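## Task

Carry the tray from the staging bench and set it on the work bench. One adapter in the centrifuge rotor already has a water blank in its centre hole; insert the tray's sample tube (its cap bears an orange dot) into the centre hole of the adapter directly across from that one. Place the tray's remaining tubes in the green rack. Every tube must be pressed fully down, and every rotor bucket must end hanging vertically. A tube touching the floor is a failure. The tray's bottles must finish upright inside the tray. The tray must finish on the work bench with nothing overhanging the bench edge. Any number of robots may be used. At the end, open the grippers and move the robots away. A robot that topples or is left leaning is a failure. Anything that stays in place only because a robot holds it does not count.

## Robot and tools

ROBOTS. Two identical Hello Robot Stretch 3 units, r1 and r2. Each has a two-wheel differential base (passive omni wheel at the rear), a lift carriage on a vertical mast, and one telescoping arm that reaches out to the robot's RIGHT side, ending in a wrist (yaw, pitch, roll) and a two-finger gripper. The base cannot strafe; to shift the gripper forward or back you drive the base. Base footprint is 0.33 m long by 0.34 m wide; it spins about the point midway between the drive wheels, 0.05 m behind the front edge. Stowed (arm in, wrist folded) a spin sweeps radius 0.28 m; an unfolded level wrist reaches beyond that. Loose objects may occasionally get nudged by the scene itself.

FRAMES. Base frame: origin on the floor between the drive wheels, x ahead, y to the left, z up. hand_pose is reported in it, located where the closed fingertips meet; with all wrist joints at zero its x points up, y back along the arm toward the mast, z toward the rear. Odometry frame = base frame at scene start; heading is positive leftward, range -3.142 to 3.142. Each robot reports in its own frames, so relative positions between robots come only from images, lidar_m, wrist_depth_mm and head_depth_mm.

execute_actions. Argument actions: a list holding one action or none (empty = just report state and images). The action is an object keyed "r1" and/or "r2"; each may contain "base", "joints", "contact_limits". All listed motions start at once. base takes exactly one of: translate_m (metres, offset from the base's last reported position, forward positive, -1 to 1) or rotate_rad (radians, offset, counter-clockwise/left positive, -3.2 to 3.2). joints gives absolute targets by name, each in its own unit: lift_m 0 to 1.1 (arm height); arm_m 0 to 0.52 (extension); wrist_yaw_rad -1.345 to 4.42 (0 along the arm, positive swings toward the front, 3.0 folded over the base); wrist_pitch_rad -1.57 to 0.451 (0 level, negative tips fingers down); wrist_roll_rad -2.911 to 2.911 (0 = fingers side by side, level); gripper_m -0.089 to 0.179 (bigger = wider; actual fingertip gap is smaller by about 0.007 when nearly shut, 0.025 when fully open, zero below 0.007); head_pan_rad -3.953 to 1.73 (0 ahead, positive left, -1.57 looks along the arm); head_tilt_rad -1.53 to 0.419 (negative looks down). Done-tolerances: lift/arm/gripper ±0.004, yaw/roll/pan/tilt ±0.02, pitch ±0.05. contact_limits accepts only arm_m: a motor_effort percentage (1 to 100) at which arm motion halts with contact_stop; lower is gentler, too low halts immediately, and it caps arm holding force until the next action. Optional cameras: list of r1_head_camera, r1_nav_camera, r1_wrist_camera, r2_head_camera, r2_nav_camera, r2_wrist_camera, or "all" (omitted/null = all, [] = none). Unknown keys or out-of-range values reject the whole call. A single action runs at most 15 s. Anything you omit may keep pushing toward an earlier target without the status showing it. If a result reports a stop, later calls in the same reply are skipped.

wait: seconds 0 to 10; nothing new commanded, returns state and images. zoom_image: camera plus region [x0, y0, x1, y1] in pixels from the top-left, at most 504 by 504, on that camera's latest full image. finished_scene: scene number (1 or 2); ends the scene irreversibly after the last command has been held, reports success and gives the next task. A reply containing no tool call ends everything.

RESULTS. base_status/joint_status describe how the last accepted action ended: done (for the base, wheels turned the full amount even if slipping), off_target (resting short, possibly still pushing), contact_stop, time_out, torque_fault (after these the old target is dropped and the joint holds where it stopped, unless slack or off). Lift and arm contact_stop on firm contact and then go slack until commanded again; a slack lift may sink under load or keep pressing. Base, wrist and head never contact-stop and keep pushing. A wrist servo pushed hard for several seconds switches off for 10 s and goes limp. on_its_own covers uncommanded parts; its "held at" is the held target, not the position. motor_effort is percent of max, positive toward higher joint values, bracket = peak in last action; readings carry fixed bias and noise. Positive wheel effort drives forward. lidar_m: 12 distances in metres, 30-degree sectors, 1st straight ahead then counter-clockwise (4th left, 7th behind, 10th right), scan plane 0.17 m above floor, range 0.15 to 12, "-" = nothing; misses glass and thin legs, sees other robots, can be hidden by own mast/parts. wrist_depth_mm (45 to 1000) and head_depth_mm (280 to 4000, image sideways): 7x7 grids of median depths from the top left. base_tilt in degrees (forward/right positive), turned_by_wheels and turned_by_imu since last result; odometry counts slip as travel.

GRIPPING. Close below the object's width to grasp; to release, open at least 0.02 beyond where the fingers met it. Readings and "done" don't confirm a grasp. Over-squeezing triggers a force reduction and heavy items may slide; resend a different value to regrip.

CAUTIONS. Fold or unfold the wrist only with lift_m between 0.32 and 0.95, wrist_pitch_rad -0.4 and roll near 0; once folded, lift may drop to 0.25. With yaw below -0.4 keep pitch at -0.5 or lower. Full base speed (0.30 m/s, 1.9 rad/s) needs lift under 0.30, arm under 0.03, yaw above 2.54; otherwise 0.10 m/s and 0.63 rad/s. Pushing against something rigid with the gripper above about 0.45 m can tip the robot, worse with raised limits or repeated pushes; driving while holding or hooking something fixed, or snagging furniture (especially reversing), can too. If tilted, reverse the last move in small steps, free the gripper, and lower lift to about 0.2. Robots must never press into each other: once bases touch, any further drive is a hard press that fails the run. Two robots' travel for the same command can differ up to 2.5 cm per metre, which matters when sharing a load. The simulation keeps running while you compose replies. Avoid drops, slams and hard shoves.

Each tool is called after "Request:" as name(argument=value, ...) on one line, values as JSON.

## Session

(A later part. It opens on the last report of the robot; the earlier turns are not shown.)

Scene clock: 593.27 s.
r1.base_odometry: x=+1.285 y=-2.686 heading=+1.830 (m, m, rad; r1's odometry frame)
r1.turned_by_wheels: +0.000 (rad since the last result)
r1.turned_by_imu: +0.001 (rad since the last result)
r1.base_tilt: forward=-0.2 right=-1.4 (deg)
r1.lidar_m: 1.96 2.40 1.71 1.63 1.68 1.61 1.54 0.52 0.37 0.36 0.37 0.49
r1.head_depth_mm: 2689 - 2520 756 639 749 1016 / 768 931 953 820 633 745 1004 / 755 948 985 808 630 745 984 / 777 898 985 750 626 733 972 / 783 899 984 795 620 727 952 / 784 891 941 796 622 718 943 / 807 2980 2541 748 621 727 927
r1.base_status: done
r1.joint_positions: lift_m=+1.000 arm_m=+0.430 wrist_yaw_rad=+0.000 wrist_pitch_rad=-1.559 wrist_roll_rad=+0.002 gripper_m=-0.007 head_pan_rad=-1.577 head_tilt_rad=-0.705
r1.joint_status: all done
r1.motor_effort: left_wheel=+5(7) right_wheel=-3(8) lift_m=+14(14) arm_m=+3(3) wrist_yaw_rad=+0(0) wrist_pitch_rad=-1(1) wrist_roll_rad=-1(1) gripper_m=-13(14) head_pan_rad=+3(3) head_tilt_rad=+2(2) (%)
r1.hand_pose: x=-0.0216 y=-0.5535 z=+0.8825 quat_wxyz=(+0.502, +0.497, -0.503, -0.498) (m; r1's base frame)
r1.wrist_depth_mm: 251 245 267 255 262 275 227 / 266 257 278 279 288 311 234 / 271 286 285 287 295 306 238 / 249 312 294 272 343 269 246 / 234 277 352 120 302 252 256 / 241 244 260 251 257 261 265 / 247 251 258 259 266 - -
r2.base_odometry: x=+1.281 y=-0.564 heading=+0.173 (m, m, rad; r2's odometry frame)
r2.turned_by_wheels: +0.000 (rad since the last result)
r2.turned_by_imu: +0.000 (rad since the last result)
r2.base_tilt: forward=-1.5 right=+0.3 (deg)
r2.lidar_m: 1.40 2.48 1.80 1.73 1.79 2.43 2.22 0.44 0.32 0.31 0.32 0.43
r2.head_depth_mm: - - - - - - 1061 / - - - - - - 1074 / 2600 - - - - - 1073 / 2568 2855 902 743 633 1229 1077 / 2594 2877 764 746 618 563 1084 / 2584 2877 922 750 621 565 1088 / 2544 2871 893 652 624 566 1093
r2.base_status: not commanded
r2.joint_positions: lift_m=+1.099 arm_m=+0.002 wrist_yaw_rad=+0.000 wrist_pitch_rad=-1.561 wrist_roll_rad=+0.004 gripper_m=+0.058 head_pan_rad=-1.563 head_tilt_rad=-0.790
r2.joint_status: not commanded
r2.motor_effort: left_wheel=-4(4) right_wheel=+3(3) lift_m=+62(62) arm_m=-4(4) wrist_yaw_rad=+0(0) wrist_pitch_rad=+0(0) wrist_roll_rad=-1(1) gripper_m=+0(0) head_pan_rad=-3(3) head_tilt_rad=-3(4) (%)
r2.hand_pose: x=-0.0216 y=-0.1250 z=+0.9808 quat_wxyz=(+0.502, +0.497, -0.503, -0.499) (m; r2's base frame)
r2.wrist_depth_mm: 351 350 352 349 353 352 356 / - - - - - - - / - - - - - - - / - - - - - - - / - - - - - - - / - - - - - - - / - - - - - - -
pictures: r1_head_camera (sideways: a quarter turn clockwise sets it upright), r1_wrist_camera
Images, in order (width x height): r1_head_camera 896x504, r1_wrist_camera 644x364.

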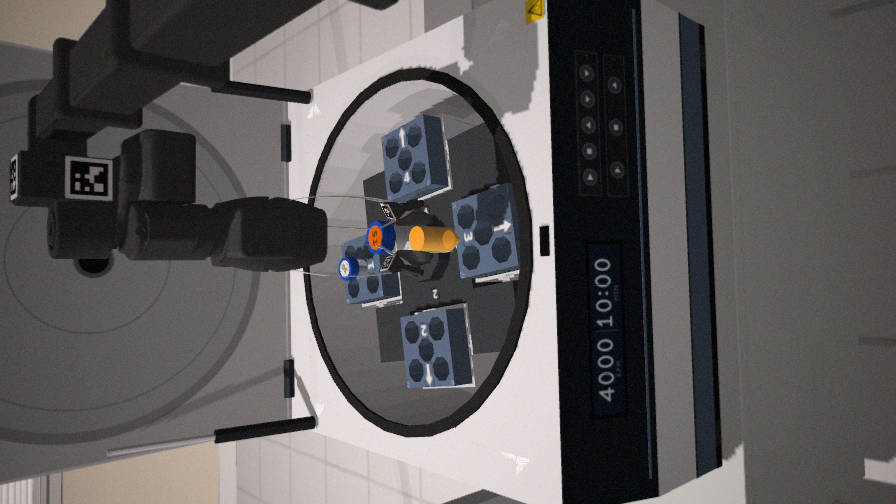

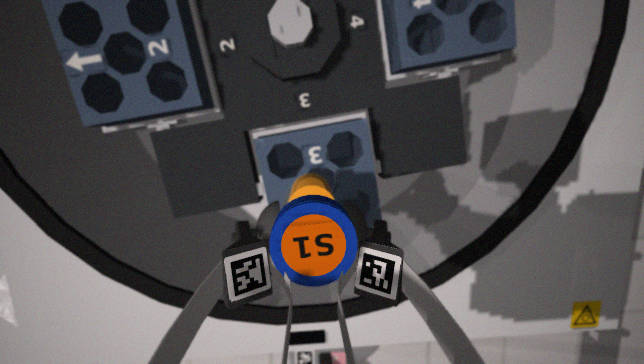

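Request:
execute_actions(actions=[{"r1":{"joints":{"lift_m":0.96}}}], cameras=["r1_wrist_camera","r1_head_camera"])

Request:
execute_actions(actions=[{"r1":{"joints":{"lift_m":0.9}}}], cameras=["r1_wrist_camera","r1_head_camera"])

Scene clock: 604.90 s.
r1.base_odometry: x=+1.285 y=-2.686 heading=+1.830 (m, m, rad; r1's odometry frame)
r1.turned_by_wheels: +0.000 (rad since the last result)
r1.turned_by_imu: +0.001 (rad since the last result)
r1.base_tilt: forward=-0.3 right=-1.3 (deg)
r1.lidar_m: 1.96 2.39 1.71 1.63 1.69 1.61 1.54 0.52 0.37 0.36 0.37 0.49
r1.head_depth_mm: 2701 2987 - 726 640 746 1026 / 780 - 944 822 632 746 999 / 780 - 993 809 630 743 987 / 787 900 953 755 623 737 971 / 786 896 975 797 623 726 958 / 785 897 942 797 622 719 937 / 807 2973 2541 750 617 722 928
r1.base_status: not commanded
r1.joint_positions: lift_m=+0.960 arm_m=+0.430 wrist_yaw_rad=+0.000 wrist_pitch_rad=-1.559 wrist_roll_rad=+0.002 gripper_m=-0.007 head_pan_rad=-1.577 head_tilt_rad=-0.705
r1.joint_status: all done
r1.motor_effort: left_wheel=+5(5) right_wheel=-2(2) lift_m=+14(15) arm_m=+3(3) wrist_yaw_rad=+0(0) wrist_pitch_rad=-1(1) wrist_roll_rad=-1(1) gripper_m=-14(15) head_pan_rad=+3(2) head_tilt_rad=+2(1) (%)
r1.hand_pose: x=-0.0216 y=-0.5535 z=+0.8425 quat_wxyz=(+0.502, +0.497, -0.503, -0.498) (m; r1's base frame)
r1.wrist_depth_mm: 209 207 229 218 235 217 226 / 211 213 239 243 248 287 222 / 251 246 247 246 253 269 210 / 250 273 254 232 263 263 205 / 219 264 315 120 301 229 211 / 198 225 261 252 233 215 219 / 205 207 214 216 220 223 227
r2.base_odometry: x=+1.281 y=-0.564 heading=+0.173 (m, m, rad; r2's odometry frame)
r2.turned_by_wheels: +0.000 (rad since the last result)
r2.turned_by_imu: +0.000 (rad since the last result)
r2.base_tilt: forward=-1.5 right=+0.3 (deg)
r2.lidar_m: 1.40 2.48 1.80 1.73 1.79 2.43 2.23 0.44 0.32 0.31 0.32 0.43
r2.head_depth_mm: - - - - - - 1066 / - - - - - - 1074 / 2583 - - - - - 1065 / 2596 2839 904 742 632 1229 1079 / 2573 2883 767 746 618 563 1083 / 2585 2864 918 750 621 565 1090 / 2573 2884 897 650 624 567 1091
r2.base_status: not commanded
r2.joint_positions: lift_m=+1.099 arm_m=+0.002 wrist_yaw_rad=+0.000 wrist_pitch_rad=-1.561 wrist_roll_rad=+0.004 gripper_m=+0.058 head_pan_rad=-1.563 head_tilt_rad=-0.790
r2.joint_status: not commanded
r2.motor_effort: left_wheel=-4(4) right_wheel=+3(3) lift_m=+62(62) arm_m=-4(4) wrist_yaw_rad=+0(0) wrist_pitch_rad=+0(0) wrist_roll_rad=-1(1) gripper_m=+0(0) head_pan_rad=-3(3) head_tilt_rad=-3(3) (%)
r2.hand_pose: x=-0.0216 y=-0.1250 z=+0.9808 quat_wxyz=(+0.502, +0.497, -0.503, -0.499) (m; r2's base frame)
r2.wrist_depth_mm: 349 349 352 353 350 356 353 / - - - - - - - / - - - - - - - / - - - - - - - / - - - - - - - / - - - - - - - / - - - - - - -
pictures: r1_head_camera (sideways: a quarter turn clockwise sets it upright), r1_wrist_camera
Images, in order (width x height): r1_head_camera 896x504, r1_wrist_camera 644x364.

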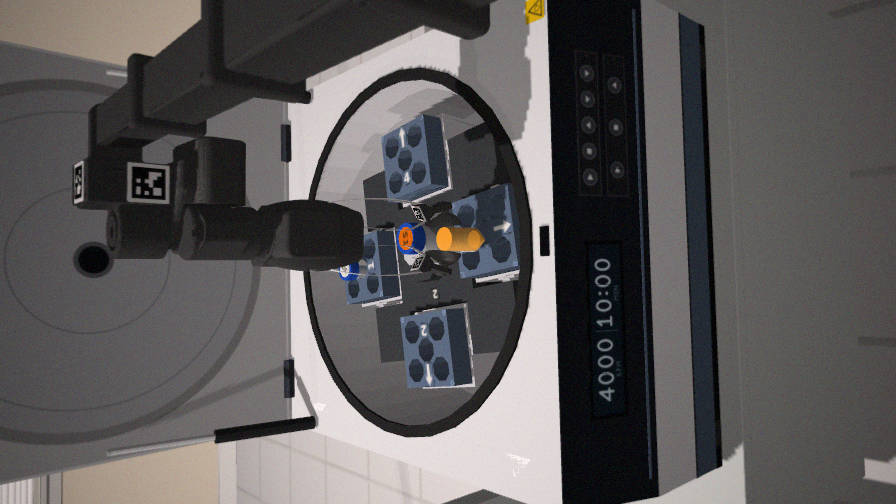

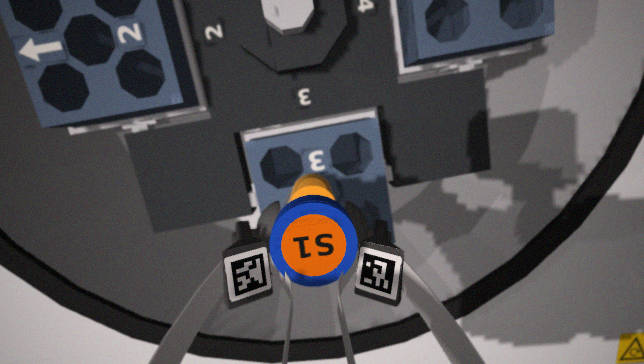

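Scene clock: 607.40 s.
r1.base_odometry: x=+1.285 y=-2.686 heading=+1.830 (m, m, rad; r1's odometry frame)
r1.turned_by_wheels: +0.000 (rad since the last result)
r1.turned_by_imu: +0.001 (rad since the last result)
r1.base_tilt: forward=-0.2 right=-1.4 (deg)
r1.lidar_m: 1.96 2.39 1.71 1.64 1.68 1.61 1.54 0.52 0.37 0.36 0.37 0.49
r1.head_depth_mm: 2693 3156 2862 - 643 747 1019 / 798 873 939 826 636 745 1001 / 795 865 963 813 628 745 988 / 791 886 991 818 625 734 972 / 789 896 975 793 621 728 955 / 784 893 943 797 623 720 937 / 809 2998 2532 746 622 724 923
r1.base_status: not commanded
r1.joint_positions: lift_m=+0.909 arm_m=+0.430 wrist_yaw_rad=+0.000 wrist_pitch_rad=-1.562 wrist_roll_rad=+0.002 gripper_m=-0.007 head_pan_rad=-1.577 head_tilt_rad=-0.704
r1.joint_status: lift_m contact_stop (moved -0.052 of -0.060)
r1.on_its_own: lift_m is slack since a contact_stop, until your next command for it (your +0.900 is given up)
r1.motor_effort: left_wheel=+3(6) right_wheel=-1(4) lift_m=+18(19) arm_m=+3(3) wrist_yaw_rad=+0(0) wrist_pitch_rad=+0(1) wrist_roll_rad=-1(1) gripper_m=-13(14) head_pan_rad=+3(3) head_tilt_rad=+2(2) (%)
r1.hand_pose: x=-0.0216 y=-0.5528 z=+0.7910 quat_wxyz=(+0.502, +0.497, -0.502, -0.499) (m; r1's base frame)
r1.wrist_depth_mm: 164 182 170 169 189 169 185 / 163 187 191 193 197 201 218 / 233 194 196 197 203 206 210 / 238 200 203 180 209 215 194 / 218 206 207 119 301 231 177 / 189 224 258 189 235 195 159 / 166 185 207 215 195 167 166
r2.base_odometry: x=+1.281 y=-0.564 heading=+0.173 (m, m, rad; r2's odometry frame)
r2.turned_by_wheels: +0.000 (rad since the last result)
r2.turned_by_imu: +0.000 (rad since the last result)
r2.base_tilt: forward=-1.5 right=+0.2 (deg)
r2.lidar_m: 1.40 2.48 1.81 1.73 1.79 2.43 2.22 0.44 0.32 0.31 0.32 0.43
r2.head_depth_mm: - - - - - - 1066 / - - - - - - 1078 / 2588 - - - - - 1069 / 2568 2829 904 743 632 1232 1081 / 2576 2868 768 746 619 562 1084 / 2573 2869 919 750 620 565 1090 / 2572 2899 895 650 623 566 1091
r2.base_status: not commanded
r2.joint_positions: lift_m=+1.099 arm_m=+0.002 wrist_yaw_rad=+0.000 wrist_pitch_rad=-1.561 wrist_roll_rad=+0.004 gripper_m=+0.058 head_pan_rad=-1.563 head_tilt_rad=-0.790
r2.joint_status: not commanded
r2.motor_effort: left_wheel=-4(4) right_wheel=+3(3) lift_m=+62(62) arm_m=-5(4) wrist_yaw_rad=+0(0) wrist_pitch_rad=+0(0) wrist_roll_rad=-2(2) gripper_m=+0(0) head_pan_rad=-3(3) head_tilt_rad=-4(3) (%)
r2.hand_pose: x=-0.0216 y=-0.1250 z=+0.9808 quat_wxyz=(+0.502, +0.497, -0.503, -0.499) (m; r2's base frame)
r2.wrist_depth_mm: 347 349 350 351 355 355 357 / - - - - - - - / - - - - - - - / - - - - - - - / - - - - - - - / - - - - - - - / - - - - - - -
pictures: r1_head_camera (sideways: a quarter turn clockwise sets it upright), r1_wrist_camera
Images, in order (width x height): r1_head_camera 896x504, r1_wrist_camera 644x364.

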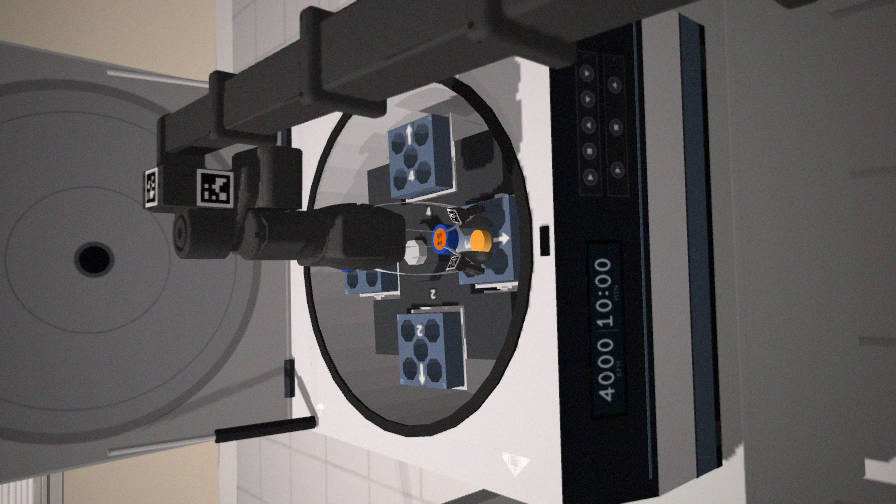

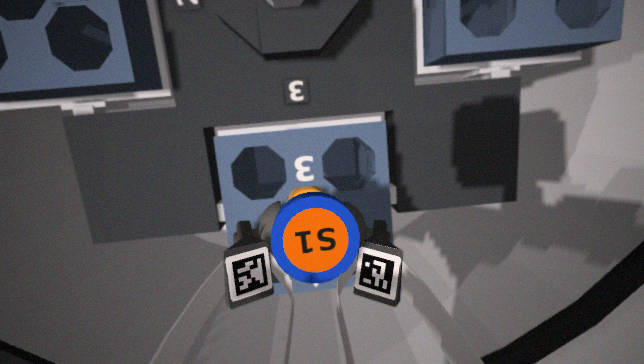

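In. Release, raise, press.

Request:
execute_actions(actions=[{"r1":{"joints":{"gripper_m":0.045,"lift_m":0.912}}}], cameras=[])

Request:
execute_actions(actions=[{"r1":{"joints":{"lift_m":0.98}}}], cameras=[])

Request:
execute_actions(actions=[{"r1":{"joints":{"gripper_m":0.0}}}], cameras=["r1_wrist_camera"])

Request:
execute_actions(actions=[{"r1":{"joints":{"lift_m":0.9}}}], cameras=["r1_head_camera"])

Scene clock: 617.30 s.
r1.base_odometry: x=+1.285 y=-2.686 heading=+1.830 (m, m, rad; r1's odometry frame)
r1.turned_by_wheels: +0.000 (rad since the last result)
r1.turned_by_imu: +0.001 (rad since the last result)
r1.base_tilt: forward=-0.3 right=-1.4 (deg)
r1.lidar_m: 1.96 2.39 1.71 1.63 1.69 1.61 1.54 0.52 0.37 0.36 0.37 0.49
r1.head_depth_mm: 2726 3132 - - 645 750 1023 / 798 863 944 827 634 746 1005 / 792 - 966 816 628 745 987 / 790 884 979 817 625 734 972 / 790 901 986 798 621 724 955 / 782 898 942 796 622 716 937 / 811 2979 2541 751 620 726 926
r1.base_status: not commanded
r1.joint_positions: lift_m=+0.912 arm_m=+0.430 wrist_yaw_rad=+0.000 wrist_pitch_rad=-1.561 wrist_roll_rad=+0.002 gripper_m=+0.045 head_pan_rad=-1.577 head_tilt_rad=-0.704
r1.joint_status: all done
r1.motor_effort: left_wheel=+3(3) right_wheel=-1(1) lift_m=+22(24) arm_m=+4(3) wrist_yaw_rad=+0(1) wrist_pitch_rad=+0(0) wrist_roll_rad=-1(1) gripper_m=+0(76) head_pan_rad=+2(2) head_tilt_rad=+2(2) (%)
r1.hand_pose: x=-0.0216 y=-0.5529 z=+0.7940 quat_wxyz=(+0.502, +0.497, -0.502, -0.499) (m; r1's base frame)
r1.wrist_depth_mm: 165 184 172 171 190 171 187 / 164 189 192 195 199 203 218 / 241 197 197 199 205 209 211 / 238 202 205 181 211 216 194 / 218 209 209 153 300 230 176 / 189 224 257 227 232 194 164 / 166 184 209 215 194 166 169
r2.base_odometry: x=+1.281 y=-0.564 heading=+0.173 (m, m, rad; r2's odometry frame)
r2.turned_by_wheels: +0.000 (rad since the last result)
r2.turned_by_imu: +0.000 (rad since the last result)
r2.base_tilt: forward=-1.5 right=+0.2 (deg)
r2.lidar_m: 1.40 2.48 1.80 1.73 1.79 2.43 2.23 0.44 0.32 0.31 0.32 0.43
r2.head_depth_mm: - - - - - - 1067 / - - - - - - 1074 / 2565 - - - - - 1071 / 2582 2822 904 742 631 1231 1080 / 2564 2909 768 746 620 563 1084 / 2594 2868 919 751 621 564 1089 / 2583 2896 895 651 624 566 1091
r2.base_status: not commanded
r2.joint_positions: lift_m=+1.099 arm_m=+0.002 wrist_yaw_rad=+0.000 wrist_pitch_rad=-1.561 wrist_roll_rad=+0.004 gripper_m=+0.058 head_pan_rad=-1.563 head_tilt_rad=-0.790
r2.joint_status: not commanded
r2.motor_effort: left_wheel=-4(4) right_wheel=+3(2) lift_m=+62(62) arm_m=-4(5) wrist_yaw_rad=-1(2) wrist_pitch_rad=+0(0) wrist_roll_rad=-1(2) gripper_m=+0(0) head_pan_rad=-2(3) head_tilt_rad=-3(3) (%)
r2.hand_pose: x=-0.0216 y=-0.1250 z=+0.9808 quat_wxyz=(+0.502, +0.497, -0.503, -0.499) (m; r2's base frame)
r2.wrist_depth_mm: 347 348 349 352 351 352 353 / - - - - - - - / - - - - - - - / - - - - - - - / - - - - - - - / - - - - - - - / - - - - - - -
pictures: none
No camera images: the call's "cameras" was empty. Leave "cameras" out to get every camera's image.

Scene clock: 618.77 s.
r1.base_odometry: x=+1.285 y=-2.686 heading=+1.830 (m, m, rad; r1's odometry frame)
r1.turned_by_wheels: +0.000 (rad since the last result)
r1.turned_by_imu: +0.000 (rad since the last result)
r1.base_tilt: forward=-0.4 right=-1.4 (deg)
r1.lidar_m: 1.96 2.39 1.71 1.64 1.69 1.60 1.54 0.52 0.37 0.36 0.37 0.49
r1.head_depth_mm: 2708 - 2416 731 638 745 1020 / 770 934 949 823 633 748 1003 / 768 951 992 810 629 743 987 / 777 901 952 820 623 734 970 / 787 900 979 797 622 728 955 / 780 894 946 795 623 717 935 / 809 3031 2564 749 621 722 924
r1.base_status: not commanded
r1.joint_positions: lift_m=+0.980 arm_m=+0.430 wrist_yaw_rad=+0.000 wrist_pitch_rad=-1.561 wrist_roll_rad=+0.002 gripper_m=+0.045 head_pan_rad=-1.577 head_tilt_rad=-0.704
r1.joint_status: all done
r1.motor_effort: left_wheel=+3(3) right_wheel=-1(1) lift_m=+22(21) arm_m=+3(4) wrist_yaw_rad=+0(0) wrist_pitch_rad=+0(0) wrist_roll_rad=-2(1) gripper_m=+1(1) head_pan_rad=+2(2) head_tilt_rad=+2(2) (%)
r1.hand_pose: x=-0.0216 y=-0.5529 z=+0.8620 quat_wxyz=(+0.502, +0.497, -0.502, -0.499) (m; r1's base frame)
r1.wrist_depth_mm: 221 228 247 235 242 251 226 / 242 230 258 263 269 287 222 / 271 265 266 265 274 306 220 / 248 278 273 250 284 268 224 / 218 276 358 285 300 231 232 / 219 225 257 278 232 237 241 / 227 228 233 237 242 246 250
r2.base_odometry: x=+1.281 y=-0.564 heading=+0.173 (m, m, rad; r2's odometry frame)
r2.turned_by_wheels: +0.000 (rad since the last result)
r2.turned_by_imu: +0.000 (rad since the last result)
r2.base_tilt: forward=-1.5 right=+0.3 (deg)
r2.lidar_m: 1.41 2.48 1.80 1.73 1.79 2.43 2.23 0.44 0.32 0.31 0.32 0.43
r2.head_depth_mm: - - - - - - 1063 / - - - - - - 1078 / 2605 - - - - - 1070 / 2555 2830 904 743 633 1234 1077 / 2572 2868 767 745 620 563 1081 / 2568 2858 920 747 621 564 1088 / 2560 2899 896 650 622 566 1087
r2.base_status: not commanded
r2.joint_positions: lift_m=+1.099 arm_m=+0.002 wrist_yaw_rad=+0.000 wrist_pitch_rad=-1.561 wrist_roll_rad=+0.004 gripper_m=+0.058 head_pan_rad=-1.563 head_tilt_rad=-0.790
r2.joint_status: not commanded
r2.motor_effort: left_wheel=-4(4) right_wheel=+3(3) lift_m=+62(62) arm_m=-4(4) wrist_yaw_rad=+0(0) wrist_pitch_rad=+0(0) wrist_roll_rad=-1(2) gripper_m=+0(0) head_pan_rad=-3(3) head_tilt_rad=-3(3) (%)
r2.hand_pose: x=-0.0216 y=-0.1250 z=+0.9808 quat_wxyz=(+0.502, +0.497, -0.503, -0.499) (m; r2's base frame)
r2.wrist_depth_mm: 350 350 350 350 351 355 351 / - - - - - - - / - - - - - - - / - - - - - - - / - - - - - - - / - - - - - - - / - - - - - - -
pictures: none
No camera images: the call's "cameras" was empty. Leave "cameras" out to get every camera's image.

Scene clock: 619.70 s.
r1.base_odometry: x=+1.285 y=-2.686 heading=+1.830 (m, m, rad; r1's odometry frame)
r1.turned_by_wheels: +0.000 (rad since the last result)
r1.turned_by_imu: +0.000 (rad since the last result)
r1.base_tilt: forward=-0.2 right=-1.4 (deg)
r1.lidar_m: 1.96 2.39 1.71 1.64 1.68 1.61 1.54 0.52 0.37 0.36 0.37 0.49
r1.head_depth_mm: 2704 - 2419 731 639 747 1017 / 770 936 950 821 633 744 1004 / 764 946 984 813 629 746 986 / 776 899 967 776 627 732 967 / 785 899 978 795 624 724 955 / 781 891 939 795 621 719 936 / 808 3025 2549 747 620 725 920
r1.base_status: not commanded
r1.joint_positions: lift_m=+0.980 arm_m=+0.430 wrist_yaw_rad=+0.000 wrist_pitch_rad=-1.561 wrist_roll_rad=+0.002 gripper_m=+0.000 head_pan_rad=-1.577 head_tilt_rad=-0.704
r1.joint_status: all done
r1.motor_effort: left_wheel=+3(2) right_wheel=-1(1) lift_m=+22(22) arm_m=+3(4) wrist_yaw_rad=+0(0) wrist_pitch_rad=+0(0) wrist_roll_rad=-1(1) gripper_m=+0(79) head_pan_rad=+2(3) head_tilt_rad=+1(2) (%)
r1.hand_pose: x=-0.0216 y=-0.5529 z=+0.8620 quat_wxyz=(+0.502, +0.497, -0.502, -0.499) (m; r1's base frame)
r1.wrist_depth_mm: 221 228 248 234 243 249 226 / 242 230 257 261 268 288 221 / 271 266 265 265 274 306 220 / 248 281 273 251 283 269 224 / 219 276 345 - 314 233 233 / 219 224 261 252 238 237 241 / 226 231 235 237 241 246 251
r2.base_odometry: x=+1.281 y=-0.564 heading=+0.173 (m, m, rad; r2's odometry frame)
r2.turned_by_wheels: +0.000 (rad since the last result)
r2.turned_by_imu: +0.000 (rad since the last result)
r2.base_tilt: forward=-1.5 right=+0.3 (deg)
r2.lidar_m: 1.40 2.49 1.80 1.73 1.79 2.43 2.22 0.44 0.32 0.31 0.32 0.43
r2.head_depth_mm: - - - - - - 1062 / - - - - - - 1073 / 2595 - - - - - 1069 / 2575 2842 904 741 632 1233 1076 / 2592 2855 765 746 619 564 1084 / 2587 2907 918 748 622 565 1089 / 2571 2903 896 651 624 567 1090
r2.base_status: not commanded
r2.joint_positions: lift_m=+1.099 arm_m=+0.002 wrist_yaw_rad=+0.000 wrist_pitch_rad=-1.561 wrist_roll_rad=+0.004 gripper_m=+0.058 head_pan_rad=-1.563 head_tilt_rad=-0.790
r2.joint_status: not commanded
r2.motor_effort: left_wheel=-4(4) right_wheel=+3(3) lift_m=+62(62) arm_m=-4(4) wrist_yaw_rad=-1(0) wrist_pitch_rad=+0(0) wrist_roll_rad=-1(1) gripper_m=+0(0) head_pan_rad=-3(3) head_tilt_rad=-3(3) (%)
r2.hand_pose: x=-0.0216 y=-0.1250 z=+0.9808 quat_wxyz=(+0.502, +0.497, -0.503, -0.499) (m; r2's base frame)
r2.wrist_depth_mm: 350 349 348 353 351 352 355 / - - - - - - - / - - - - - - - / - - - - - - - / - - - - - - - / - - - - - - - / - - - - - - -
pictures: r1_wrist_camera
Images, in order (width x height): r1_wrist_camera 644x364.

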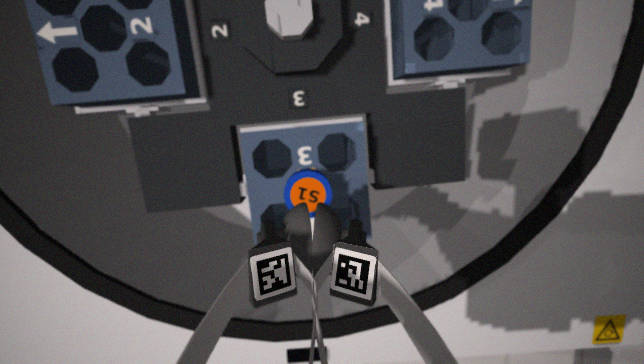

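Scene clock: 622.70 s.
r1.base_odometry: x=+1.285 y=-2.686 heading=+1.830 (m, m, rad; r1's odometry frame)
r1.turned_by_wheels: +0.000 (rad since the last result)
r1.turned_by_imu: -0.003 (rad since the last result)
r1.base_tilt: forward=-0.3 right=-1.4 (deg)
r1.lidar_m: 1.96 2.41 1.71 1.64 1.69 1.61 1.54 0.53 0.37 0.36 0.37 0.49
r1.head_depth_mm: 2691 3115 - 707 638 745 1019 / 800 - 941 809 634 745 997 / 795 - 974 807 629 744 985 / 787 903 983 820 625 732 965 / 790 897 986 803 622 730 954 / 780 894 946 802 622 715 935 / 808 2969 2524 749 622 727 917
r1.base_status: not commanded
r1.joint_positions: lift_m=+0.938 arm_m=+0.430 wrist_yaw_rad=+0.000 wrist_pitch_rad=-1.562 wrist_roll_rad=+0.002 gripper_m=+0.000 head_pan_rad=-1.577 head_tilt_rad=-0.703
r1.joint_status: lift_m contact_stop (moved -0.042 of -0.080)
r1.on_its_own: lift_m is slack since a contact_stop, until your next command for it (your +0.900 is given up)
r1.motor_effort: left_wheel=+3(9) right_wheel=-1(8) lift_m=+18(19) arm_m=+4(3) wrist_yaw_rad=+0(0) wrist_pitch_rad=+0(1) wrist_roll_rad=-1(2) gripper_m=-1(4) head_pan_rad=+2(2) head_tilt_rad=+2(1) (%)
r1.hand_pose: x=-0.0216 y=-0.5528 z=+0.8202 quat_wxyz=(+0.502, +0.497, -0.502, -0.499) (m; r1's base frame)
r1.wrist_depth_mm: 187 194 208 197 216 198 205 / 189 203 218 222 226 266 219 / 269 224 225 225 231 266 207 / 251 230 231 209 240 251 191 / 220 257 312 - 299 227 186 / 191 224 262 249 234 193 193 / 180 188 211 214 196 198 201
r2.base_odometry: x=+1.281 y=-0.564 heading=+0.173 (m, m, rad; r2's odometry frame)
r2.turned_by_wheels: +0.000 (rad since the last result)
r2.turned_by_imu: +0.000 (rad since the last result)
r2.base_tilt: forward=-1.5 right=+0.2 (deg)
r2.lidar_m: 1.40 2.48 1.80 1.73 1.79 2.43 2.22 0.44 0.32 0.31 0.32 0.43
r2.head_depth_mm: - - - - - - 1063 / - - - - - - 1076 / 2600 - - - - - 1070 / 2613 2836 905 742 632 1228 1079 / 2577 2853 766 746 619 561 1086 / 2605 2865 918 748 622 565 1085 / 2567 2882 894 650 624 566 1094
r2.base_status: not commanded
r2.joint_positions: lift_m=+1.099 arm_m=+0.002 wrist_yaw_rad=+0.000 wrist_pitch_rad=-1.561 wrist_roll_rad=+0.004 gripper_m=+0.058 head_pan_rad=-1.563 head_tilt_rad=-0.790
r2.joint_status: not commanded
r2.motor_effort: left_wheel=-4(4) right_wheel=+3(3) lift_m=+62(62) arm_m=-4(4) wrist_yaw_rad=+0(1) wrist_pitch_rad=+0(0) wrist_roll_rad=-1(2) gripper_m=+0(0) head_pan_rad=-3(3) head_tilt_rad=-4(3) (%)
r2.hand_pose: x=-0.0216 y=-0.1250 z=+0.9808 quat_wxyz=(+0.502, +0.497, -0.503, -0.499) (m; r2's base frame)
r2.wrist_depth_mm: 350 353 351 347 354 354 354 / - - - - - - - / - - - - - - - / - - - - - - - / - - - - - - - / - - - - - - - / - - - - - - -
pictures: r1_head_camera (sideways: a quarter turn clockwise sets it upright)
Images, in order (width x height): r1_head_camera 896x504.

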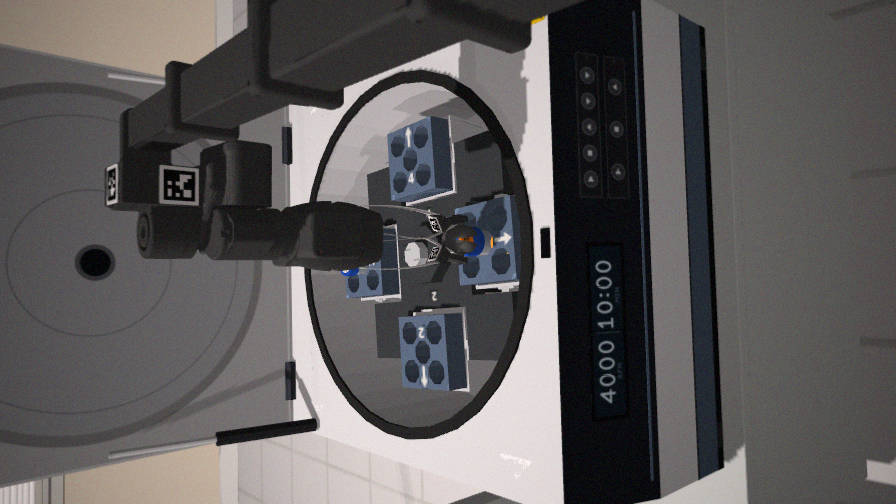

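Request:
execute_actions(actions=[{"r1":{"joints":{"lift_m":1.1,"gripper_m":0.055}}}], cameras=["r1_wrist_camera","r1_head_camera"])

Request:
execute_actions(actions=[{"r1":{"joints":{"arm_m":0.0}}}], cameras=[])

Request:
execute_actions(actions=[{"r1":{"base":{"translate_m":0.72}}}], cameras=[])

Request:
execute_actions(actions=[{"r1":{"base":{"rotate_rad":-0.3}}}], cameras=[])

Request:
execute_actions(actions=[{"r1":{"base":{"translate_m":0.4}}}], cameras=[])

Request:
execute_actions(actions=[{"r1":{"base":{"rotate_rad":0.3}}}], cameras=[])

Request:
execute_actions(actions=[{"r1":{"base":{"translate_m":0.17},"joints":{"arm_m":0.45}}}], cameras=["r1_wrist_camera","r1_head_camera"])

Scene clock: 638.00 s.
r1.base_odometry: x=+1.285 y=-2.686 heading=+1.830 (m, m, rad; r1's odometry frame)
r1.turned_by_wheels: +0.000 (rad since the last result)
r1.turned_by_imu: +0.001 (rad since the last result)
r1.base_tilt: forward=-0.3 right=-1.5 (deg)
r1.lidar_m: 1.96 2.40 1.72 1.64 1.69 1.61 1.54 0.52 0.37 0.36 0.37 0.49
r1.head_depth_mm: 2691 3133 2606 755 638 750 1022 / 799 910 953 810 634 746 1006 / 810 924 988 809 633 743 986 / 783 943 986 820 624 733 968 / 786 895 978 802 622 725 949 / 780 890 944 800 622 716 930 / 806 2979 2563 749 621 725 917
r1.base_status: not commanded
r1.joint_positions: lift_m=+1.100 arm_m=+0.430 wrist_yaw_rad=+0.000 wrist_pitch_rad=-1.561 wrist_roll_rad=+0.002 gripper_m=+0.055 head_pan_rad=-1.577 head_tilt_rad=-0.703
r1.joint_status: all done
r1.motor_effort: left_wheel=+2(3) right_wheel=-1(1) lift_m=+22(23) arm_m=+4(3) wrist_yaw_rad=+0(0) wrist_pitch_rad=+0(0) wrist_roll_rad=-1(1) gripper_m=+0(80) head_pan_rad=+3(2) head_tilt_rad=+1(2) (%)
r1.hand_pose: x=-0.0216 y=-0.5529 z=+0.9820 quat_wxyz=(+0.502, +0.497, -0.502, -0.499) (m; r1's base frame)
r1.wrist_depth_mm: 298 356 363 363 354 325 - / 307 359 372 379 388 331 - / 316 384 384 387 399 341 - / 329 347 398 378 403 350 - / 340 339 371 412 358 363 - / - 349 - 359 - - - / - - - - - - -
r2.base_odometry: x=+1.281 y=-0.564 heading=+0.173 (m, m, rad; r2's odometry frame)
r2.turned_by_wheels: +0.000 (rad since the last result)
r2.turned_by_imu: +0.000 (rad since the last result)
r2.base_tilt: forward=-1.4 right=+0.2 (deg)
r2.lidar_m: 1.41 2.48 1.80 1.73 1.79 2.43 2.23 0.44 0.32 0.31 0.32 0.43
r2.head_depth_mm: - - - - - - 1063 / - - - - - - 1073 / 2608 - - - - - 1073 / 2563 2871 904 741 632 1233 1080 / 2575 2877 767 745 619 563 1082 / 2579 2888 920 751 621 564 1088 / 2568 2879 897 649 623 567 1090
r2.base_status: not commanded
r2.joint_positions: lift_m=+1.099 arm_m=+0.002 wrist_yaw_rad=+0.000 wrist_pitch_rad=-1.561 wrist_roll_rad=+0.004 gripper_m=+0.058 head_pan_rad=-1.563 head_tilt_rad=-0.790
r2.joint_status: not commanded
r2.motor_effort: left_wheel=-4(4) right_wheel=+3(2) lift_m=+62(62) arm_m=-4(4) wrist_yaw_rad=+1(0) wrist_pitch_rad=+0(0) wrist_roll_rad=-1(1) gripper_m=+0(0) head_pan_rad=-3(4) head_tilt_rad=-3(3) (%)
r2.hand_pose: x=-0.0216 y=-0.1250 z=+0.9808 quat_wxyz=(+0.502, +0.497, -0.503, -0.499) (m; r2's base frame)
r2.wrist_depth_mm: 349 349 352 354 351 353 355 / - - - - - - - / - - - - - - - / - - - - - - - / - - - - - - - / - - - - - - - / - - - - - - -
pictures: r1_head_camera (sideways: a quarter turn clockwise sets it upright), r1_wrist_camera
Images, in order (width x height): r1_head_camera 896x504, r1_wrist_camera 644x364.

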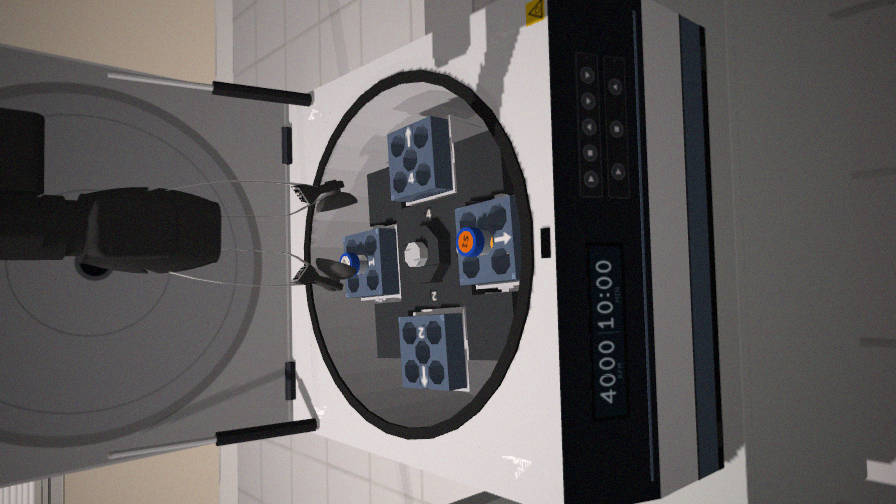

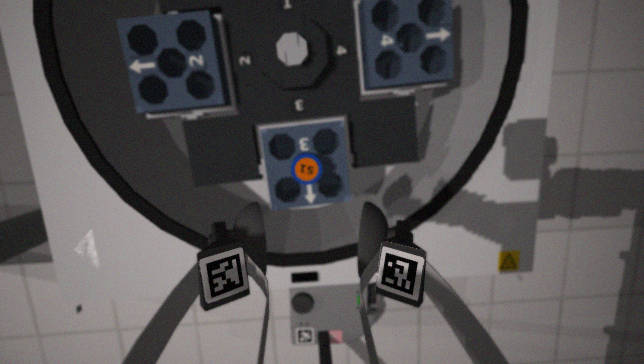

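Scene clock: 642.37 s.
r1.base_odometry: x=+1.285 y=-2.686 heading=+1.830 (m, m, rad; r1's odometry frame)
r1.turned_by_wheels: +0.000 (rad since the last result)
r1.turned_by_imu: +0.001 (rad since the last result)
r1.base_tilt: forward=-0.3 right=-1.5 (deg)
r1.lidar_m: 1.96 2.40 1.71 1.63 1.68 1.62 1.54 0.52 0.37 0.36 0.37 0.49
r1.head_depth_mm: - - - - - - - / - - - - - - - / - - - - - - - / 792 904 978 822 - - - / 787 900 985 803 623 722 895 / 784 897 945 795 621 717 935 / 806 3006 2538 749 620 727 918
r1.base_status: not commanded
r1.joint_positions: lift_m=+1.100 arm_m=+0.000 wrist_yaw_rad=+0.000 wrist_pitch_rad=-1.561 wrist_roll_rad=+0.002 gripper_m=+0.055 head_pan_rad=-1.577 head_tilt_rad=-0.703
r1.joint_status: all done
r1.motor_effort: left_wheel=+3(3) right_wheel=-1(1) lift_m=+22(22) arm_m=-3(2) wrist_yaw_rad=+0(0) wrist_pitch_rad=+0(0) wrist_roll_rad=-1(2) gripper_m=+0(0) head_pan_rad=+2(3) head_tilt_rad=+2(1) (%)
r1.hand_pose: x=-0.0216 y=-0.1236 z=+0.9820 quat_wxyz=(+0.502, +0.497, -0.502, -0.499) (m; r1's base frame)
r1.wrist_depth_mm: 707 559 579 602 634 - - / - - - - - - - / - - - - - - - / - - - - - - - / - - - - - - - / - - - - - - - / - - - - - - -
r2.base_odometry: x=+1.281 y=-0.564 heading=+0.173 (m, m, rad; r2's odometry frame)
r2.turned_by_wheels: +0.000 (rad since the last result)
r2.turned_by_imu: +0.000 (rad since the last result)
r2.base_tilt: forward=-1.5 right=+0.3 (deg)
r2.lidar_m: 1.40 2.48 1.80 1.73 1.79 2.43 2.23 0.44 0.32 0.31 0.32 0.43
r2.head_depth_mm: - - - - - - 1062 / - - - - - - 1074 / 2597 - - - - - 1067 / 2572 2853 903 742 631 1231 1082 / 2569 2836 768 746 618 563 1085 / 2575 2837 919 749 621 564 1086 / 2574 2906 893 650 624 566 1092
r2.base_status: not commanded
r2.joint_positions: lift_m=+1.099 arm_m=+0.002 wrist_yaw_rad=+0.000 wrist_pitch_rad=-1.561 wrist_roll_rad=+0.004 gripper_m=+0.058 head_pan_rad=-1.563 head_tilt_rad=-0.790
r2.joint_status: not commanded
r2.motor_effort: left_wheel=-4(4) right_wheel=+3(3) lift_m=+62(62) arm_m=-4(4) wrist_yaw_rad=-1(1) wrist_pitch_rad=+0(0) wrist_roll_rad=-1(1) gripper_m=+0(0) head_pan_rad=-3(3) head_tilt_rad=-4(4) (%)
r2.hand_pose: x=-0.0216 y=-0.1250 z=+0.9808 quat_wxyz=(+0.502, +0.497, -0.503, -0.499) (m; r2's base frame)
r2.wrist_depth_mm: 347 350 354 354 354 355 354 / - - - - - - - / - - - - - - - / - - - - - - - / - - - - - - - / - - - - - - - / - - - - - - -
pictures: none
No camera images: the call's "cameras" was empty. Leave "cameras" out to get every camera's image.

Scene clock: 650.80 s.
r1.base_odometry: x=+1.100 y=-1.990 heading=+1.830 (m, m, rad; r1's odometry frame)
r1.turned_by_wheels: +0.000 (rad since the last result)
r1.turned_by_imu: +0.003 (rad since the last result)
r1.base_tilt: forward=-0.2 right=-1.4 (deg)
r1.lidar_m: 1.26 2.43 1.74 1.66 1.71 2.29 2.25 0.49 0.40 1.01 1.04 1.26
r1.head_depth_mm: - - - - - - - / - - - - - - - / - - - - - - - / 2703 3067 1037 824 - - - / 2647 3046 1036 795 645 1269 1171 / 2633 3052 1038 792 645 1267 1146 / 2648 3018 1037 791 644 1269 1148
r1.base_status: done
r1.joint_positions: lift_m=+1.100 arm_m=+0.000 wrist_yaw_rad=+0.000 wrist_pitch_rad=-1.561 wrist_roll_rad=+0.002 gripper_m=+0.055 head_pan_rad=-1.577 head_tilt_rad=-0.703
r1.joint_status: not commanded
r1.motor_effort: left_wheel=+2(9) right_wheel=-1(2) lift_m=+22(22) arm_m=-3(3) wrist_yaw_rad=+0(1) wrist_pitch_rad=+0(0) wrist_roll_rad=-1(1) gripper_m=+1(0) head_pan_rad=+3(2) head_tilt_rad=+1(1) (%)
r1.hand_pose: x=-0.0216 y=-0.1236 z=+0.9820 quat_wxyz=(+0.502, +0.497, -0.502, -0.499) (m; r1's base frame)
r1.wrist_depth_mm: - - - - 778 600 608 / - - - - - - - / - - - - - - - / - - - - - - - / - - - - - - - / - - - - - - - / - - - - - - -
r2.base_odometry: x=+1.281 y=-0.564 heading=+0.173 (m, m, rad; r2's odometry frame)
r2.turned_by_wheels: +0.000 (rad since the last result)
r2.turned_by_imu: +0.000 (rad since the last result)
r2.base_tilt: forward=-1.5 right=+0.2 (deg)
r2.lidar_m: 1.40 2.48 1.80 1.73 1.79 2.43 2.22 0.44 0.32 0.31 0.32 0.43
r2.head_depth_mm: - - - - - - 1065 / - - - - - - 1076 / 2576 - - - - - 1073 / 2576 2857 904 742 632 1232 1082 / 2607 2849 766 746 620 564 1086 / 2578 2894 920 747 621 565 1088 / 2583 2877 895 650 623 566 1086
r2.base_status: not commanded
r2.joint_positions: lift_m=+1.099 arm_m=+0.002 wrist_yaw_rad=+0.000 wrist_pitch_rad=-1.561 wrist_roll_rad=+0.004 gripper_m=+0.058 head_pan_rad=-1.563 head_tilt_rad=-0.790
r2.joint_status: not commanded
r2.motor_effort: left_wheel=-4(4) right_wheel=+3(2) lift_m=+62(62) arm_m=-4(4) wrist_yaw_rad=+0(0) wrist_pitch_rad=+0(0) wrist_roll_rad=-1(1) gripper_m=+0(0) head_pan_rad=-3(3) head_tilt_rad=-3(3) (%)
r2.hand_pose: x=-0.0216 y=-0.1250 z=+0.9808 quat_wxyz=(+0.502, +0.497, -0.503, -0.499) (m; r2's base frame)
r2.wrist_depth_mm: 349 347 353 352 353 355 355 / - - - - - - - / - - - - - - - / - - - - - - - / - - - - - - - / - - - - - - - / - - - - - - -
pictures: none
No camera images: the call's "cameras" was empty. Leave "cameras" out to get every camera's image.

Scene clock: 652.67 s.
r1.base_odometry: x=+1.100 y=-1.990 heading=+1.530 (m, m, rad; r1's odometry frame)
r1.turned_by_wheels: -0.300 (rad since the last result)
r1.turned_by_imu: -0.300 (rad since the last result)
r1.base_tilt: forward=-0.2 right=-1.4 (deg)
r1.lidar_m: 1.26 3.71 2.00 1.67 1.66 1.85 2.26 0.76 0.49 0.40 1.01 1.13
r1.head_depth_mm: - - - - - - - / - - - - - - - / - - - - - - - / 2854 3203 2525 824 - - - / 2770 3064 1036 795 642 1268 1172 / 2626 3033 1034 795 644 1250 1142 / 2595 2888 1030 792 646 566 1148
r1.base_status: done
r1.joint_positions: lift_m=+1.100 arm_m=+0.000 wrist_yaw_rad=+0.000 wrist_pitch_rad=-1.561 wrist_roll_rad=+0.002 gripper_m=+0.055 head_pan_rad=-1.577 head_tilt_rad=-0.703
r1.joint_status: not commanded
r1.motor_effort: left_wheel=+5(10) right_wheel=-3(6) lift_m=+22(22) arm_m=-3(3) wrist_yaw_rad=+0(0) wrist_pitch_rad=+0(0) wrist_roll_rad=-1(1) gripper_m=+0(1) head_pan_rad=+2(2) head_tilt_rad=+1(2) (%)
r1.hand_pose: x=-0.0216 y=-0.1236 z=+0.9820 quat_wxyz=(+0.502, +0.497, -0.502, -0.499) (m; r1's base frame)
r1.wrist_depth_mm: 338 - - - - - - / - - - - - - - / - - - - - - - / - - - - - - - / - - - - - - - / - - - - - - - / - - - - - - -
r2.base_odometry: x=+1.281 y=-0.564 heading=+0.173 (m, m, rad; r2's odometry frame)
r2.turned_by_wheels: +0.000 (rad since the last result)
r2.turned_by_imu: +0.000 (rad since the last result)
r2.base_tilt: forward=-1.5 right=+0.2 (deg)
r2.lidar_m: 1.40 2.49 1.80 1.73 1.80 2.43 2.22 0.44 0.32 0.31 0.32 0.43
r2.head_depth_mm: - - - - - - 1065 / - - - - - - 1075 / 2580 - - - - - 1069 / 2568 2847 904 743 632 1233 1083 / 2558 2873 766 745 619 564 1081 / 2561 2868 919 749 620 565 1086 / 2588 2841 897 651 623 566 1092
r2.base_status: not commanded
r2.joint_positions: lift_m=+1.099 arm_m=+0.002 wrist_yaw_rad=+0.000 wrist_pitch_rad=-1.561 wrist_roll_rad=+0.004 gripper_m=+0.058 head_pan_rad=-1.563 head_tilt_rad=-0.790
r2.joint_status: not commanded
r2.motor_effort: left_wheel=-4(4) right_wheel=+3(2) lift_m=+62(62) arm_m=-4(4) wrist_yaw_rad=+0(0) wrist_pitch_rad=+0(0) wrist_roll_rad=-1(1) gripper_m=+0(0) head_pan_rad=-3(4) head_tilt_rad=-3(3) (%)
r2.hand_pose: x=-0.0216 y=-0.1250 z=+0.9808 quat_wxyz=(+0.502, +0.497, -0.503, -0.499) (m; r2's base frame)
r2.wrist_depth_mm: 349 352 351 354 353 350 356 / - - - - - - - / - - - - - - - / - - - - - - - / - - - - - - - / - - - - - - - / - - - - - - -
pictures: none
No camera images: the call's "cameras" was empty. Leave "cameras" out to get every camera's image.

Scene clock: 657.90 s.
r1.base_odometry: x=+1.116 y=-1.591 heading=+1.531 (m, m, rad; r1's odometry frame)
r1.turned_by_wheels: +0.000 (rad since the last result)
r1.turned_by_imu: +0.002 (rad since the last result)
r1.base_tilt: forward=-0.3 right=-1.5 (deg)
r1.lidar_m: 0.87 3.98 2.16 1.79 1.79 1.99 2.63 0.60 0.61 0.88 0.88 0.99
r1.head_depth_mm: - - - - - - - / - - - - - - - / - - - - - - - / 2721 3065 1035 825 - - - / 2619 2966 1038 795 643 541 492 / 2535 2863 2592 794 643 541 477 / 2425 2748 2544 792 644 541 466
r1.base_status: done
r1.joint_positions: lift_m=+1.100 arm_m=+0.000 wrist_yaw_rad=+0.000 wrist_pitch_rad=-1.561 wrist_roll_rad=+0.002 gripper_m=+0.055 head_pan_rad=-1.577 head_tilt_rad=-0.703
r1.joint_status: not commanded
r1.motor_effort: left_wheel=+5(11) right_wheel=-3(4) lift_m=+22(22) arm_m=-3(2) wrist_yaw_rad=+0(0) wrist_pitch_rad=+0(0) wrist_roll_rad=-1(1) gripper_m=+1(1) head_pan_rad=+3(2) head_tilt_rad=+1(2) (%)
r1.hand_pose: x=-0.0216 y=-0.1236 z=+0.9820 quat_wxyz=(+0.502, +0.497, -0.502, -0.499) (m; r1's base frame)
r1.wrist_depth_mm: 338 342 347 352 356 899 - / 350 354 361 363 - - - / 360 363 - - - - - / - - - - - - - / - - - - - - - / - - - - - - - / - - - - - - -
r2.base_odometry: x=+1.281 y=-0.564 heading=+0.173 (m, m, rad; r2's odometry frame)
r2.turned_by_wheels: +0.000 (rad since the last result)
r2.turned_by_imu: +0.000 (rad since the last result)
r2.base_tilt: forward=-1.6 right=+0.3 (deg)
r2.lidar_m: 1.40 2.49 1.81 1.73 1.79 2.43 2.22 0.44 0.32 0.31 0.32 0.43
r2.head_depth_mm: - - - - - - 1063 / - - - - - - 1076 / 2577 - - - - - 1070 / 2563 2850 905 741 631 1228 1080 / 2580 2866 767 747 619 563 1088 / 2593 2866 917 749 619 564 1089 / 2474 2843 895 651 623 566 1091
r2.base_status: not commanded
r2.joint_positions: lift_m=+1.099 arm_m=+0.002 wrist_yaw_rad=+0.000 wrist_pitch_rad=-1.561 wrist_roll_rad=+0.004 gripper_m=+0.058 head_pan_rad=-1.563 head_tilt_rad=-0.790
r2.joint_status: not commanded
r2.motor_effort: left_wheel=-4(4) right_wheel=+3(2) lift_m=+62(62) arm_m=-4(4) wrist_yaw_rad=+0(0) wrist_pitch_rad=+0(0) wrist_roll_rad=-1(2) gripper_m=+1(0) head_pan_rad=-4(3) head_tilt_rad=-2(3) (%)
r2.hand_pose: x=-0.0216 y=-0.1250 z=+0.9808 quat_wxyz=(+0.502, +0.497, -0.503, -0.499) (m; r2's base frame)
r2.wrist_depth_mm: 347 350 350 354 353 356 352 / - - - - - - - / - - - - - - - / - - - - - - - / - - - - - - - / - - - - - - - / - - - - - - -
pictures: none
No camera images: the call's "cameras" was empty. Leave "cameras" out to get every camera's image.

Scene clock: 659.77 s.
r1.base_odometry: x=+1.116 y=-1.591 heading=+1.830 (m, m, rad; r1's odometry frame)
r1.turned_by_wheels: +0.300 (rad since the last result)
r1.turned_by_imu: +0.301 (rad since the last result)
r1.base_tilt: forward=-0.3 right=-1.4 (deg)
r1.lidar_m: 0.87 2.62 1.86 1.79 1.84 2.46 0.91 0.59 0.92 0.88 0.91 0.87
r1.head_depth_mm: - - - - - - - / - - - - - - - / - - - - - - - / 2537 2960 1034 821 - - - / 2515 2895 1033 793 645 542 496 / 2521 2898 770 708 629 541 496 / 2530 2835 1369 722 639 540 497
r1.base_status: done
r1.joint_positions: lift_m=+1.100 arm_m=+0.000 wrist_yaw_rad=+0.000 wrist_pitch_rad=-1.561 wrist_roll_rad=+0.002 gripper_m=+0.055 head_pan_rad=-1.577 head_tilt_rad=-0.703
r1.joint_status: not commanded
r1.motor_effort: left_wheel=-3(9) right_wheel=+3(7) lift_m=+22(22) arm_m=-3(3) wrist_yaw_rad=+0(0) wrist_pitch_rad=+0(0) wrist_roll_rad=-1(1) gripper_m=+1(0) head_pan_rad=+3(3) head_tilt_rad=+0(2) (%)
r1.hand_pose: x=-0.0216 y=-0.1236 z=+0.9820 quat_wxyz=(+0.502, +0.497, -0.502, -0.499) (m; r1's base frame)
r1.wrist_depth_mm: 337 342 346 351 357 363 366 / 348 352 357 363 370 373 381 / - - - - - - - / - - - - - - - / - - - - - - - / - - - - - - - / - - - - - - -
r2.base_odometry: x=+1.281 y=-0.564 heading=+0.173 (m, m, rad; r2's odometry frame)
r2.turned_by_wheels: +0.000 (rad since the last result)
r2.turned_by_imu: +0.000 (rad since the last result)
r2.base_tilt: forward=-1.5 right=+0.3 (deg)
r2.lidar_m: 1.40 2.48 1.79 1.73 1.79 2.43 2.22 0.44 0.32 0.31 0.32 0.43
r2.head_depth_mm: - - - - - - 1065 / - - - - - - 1076 / 2595 - - - - - 1070 / 2588 2859 906 743 633 1232 1080 / 2582 2859 766 746 619 563 1083 / 2575 2871 915 749 621 565 1091 / 2480 2814 893 650 623 566 1089
r2.base_status: not commanded
r2.joint_positions: lift_m=+1.099 arm_m=+0.002 wrist_yaw_rad=+0.000 wrist_pitch_rad=-1.561 wrist_roll_rad=+0.004 gripper_m=+0.058 head_pan_rad=-1.563 head_tilt_rad=-0.790
r2.joint_status: not commanded
r2.motor_effort: left_wheel=-4(4) right_wheel=+3(3) lift_m=+62(62) arm_m=-4(4) wrist_yaw_rad=-1(1) wrist_pitch_rad=+0(0) wrist_roll_rad=-1(2) gripper_m=+0(0) head_pan_rad=-3(3) head_tilt_rad=-2(3) (%)
r2.hand_pose: x=-0.0216 y=-0.1250 z=+0.9808 quat_wxyz=(+0.502, +0.497, -0.503, -0.499) (m; r2's base frame)
r2.wrist_depth_mm: 352 350 350 354 352 355 356 / - - - - - - - / - - - - - - - / - - - - - - - / - - - - - - - / - - - - - - - / - - - - - - -
pictures: none
No camera images: the call's "cameras" was empty. Leave "cameras" out to get every camera's image.

Scene clock: 664.27 s.
r1.base_odometry: x=+1.073 y=-1.426 heading=+1.830 (m, m, rad; r1's odometry frame)
r1.turned_by_wheels: +0.000 (rad since the last result)
r1.turned_by_imu: +0.001 (rad since the last result)
r1.base_tilt: forward=-0.3 right=-1.4 (deg)
r1.lidar_m: 2.44 2.63 1.87 1.79 1.84 2.47 0.93 0.75 0.92 0.88 0.90 0.70
r1.head_depth_mm: 2588 2926 1038 799 645 543 1091 / 2585 2950 1047 798 646 543 1087 / 2641 2973 1033 796 645 543 498 / 2539 3023 935 701 642 541 499 / 2537 2889 1033 725 643 541 497 / 2502 2845 1426 655 624 540 497 / 1151 2835 2566 679 620 540 496
r1.base_status: done
r1.joint_positions: lift_m=+1.100 arm_m=+0.450 wrist_yaw_rad=+0.000 wrist_pitch_rad=-1.561 wrist_roll_rad=+0.002 gripper_m=+0.055 head_pan_rad=-1.577 head_tilt_rad=-0.703
r1.joint_status: all done
r1.motor_effort: left_wheel=-3(5) right_wheel=+3(7) lift_m=+22(22) arm_m=+4(1) wrist_yaw_rad=+0(0) wrist_pitch_rad=+0(0) wrist_roll_rad=-1(1) gripper_m=+0(0) head_pan_rad=+2(2) head_tilt_rad=+0(1) (%)
r1.hand_pose: x=-0.0216 y=-0.5729 z=+0.9820 quat_wxyz=(+0.502, +0.497, -0.502, -0.499) (m; r1's base frame)
r1.wrist_depth_mm: 324 331 217 227 357 360 368 / 344 349 351 308 368 372 375 / 349 362 364 371 380 384 391 / 326 316 320 371 390 394 403 / 326 266 354 397 404 413 419 / 261 306 408 411 421 427 433 / 243 381 411 419 439 443 449
r2.base_odometry: x=+1.281 y=-0.564 heading=+0.173 (m, m, rad; r2's odometry frame)
r2.turned_by_wheels: +0.000 (rad since the last result)
r2.turned_by_imu: +0.000 (rad since the last result)
r2.base_tilt: forward=-1.5 right=+0.2 (deg)
r2.lidar_m: 1.40 2.48 1.80 1.73 1.79 2.43 2.22 0.44 0.32 0.31 0.32 0.43
r2.head_depth_mm: - - - - - - 1064 / - - - - - - 1074 / 2577 - - - - - 1070 / 2568 2848 903 742 632 1230 1081 / 2590 2884 765 747 619 563 1087 / 2490 2835 919 751 620 564 1088 / 2574 2911 894 651 624 566 1091
r2.base_status: not commanded
r2.joint_positions: lift_m=+1.099 arm_m=+0.002 wrist_yaw_rad=+0.000 wrist_pitch_rad=-1.561 wrist_roll_rad=+0.004 gripper_m=+0.058 head_pan_rad=-1.563 head_tilt_rad=-0.790
r2.joint_status: not commanded
r2.motor_effort: left_wheel=-4(4) right_wheel=+3(3) lift_m=+62(62) arm_m=-4(4) wrist_yaw_rad=+0(1) wrist_pitch_rad=+0(0) wrist_roll_rad=-1(1) gripper_m=+0(0) head_pan_rad=-3(2) head_tilt_rad=-3(3) (%)
r2.hand_pose: x=-0.0216 y=-0.1250 z=+0.9808 quat_wxyz=(+0.502, +0.497, -0.503, -0.499) (m; r2's base frame)
r2.wrist_depth_mm: 349 349 351 352 352 356 352 / - - - - - - - / - - - - - - - / - - - - - - - / - - - - - - - / - - - - - - - / - - - - - - -
pictures: r1_head_camera (sideways: a quarter turn clockwise sets it upright), r1_wrist_camera
Images, in order (width x height): r1_head_camera 896x504, r1_wrist_camera 644x364.

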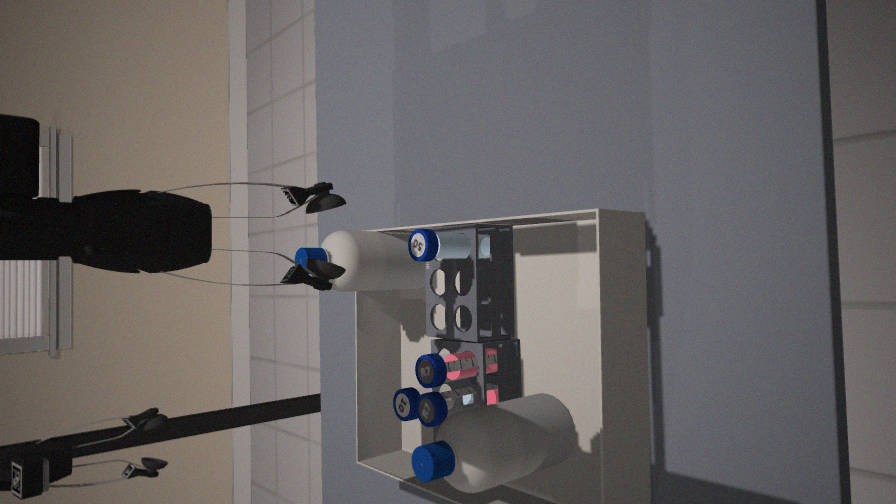

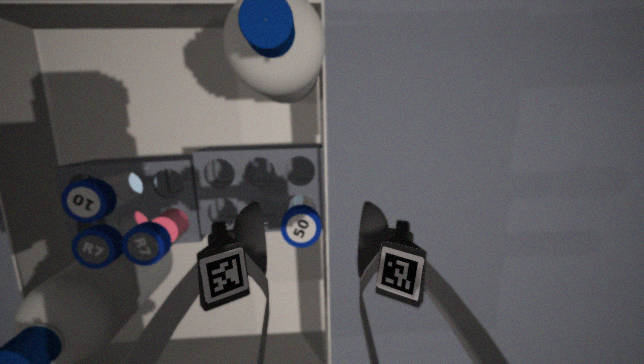

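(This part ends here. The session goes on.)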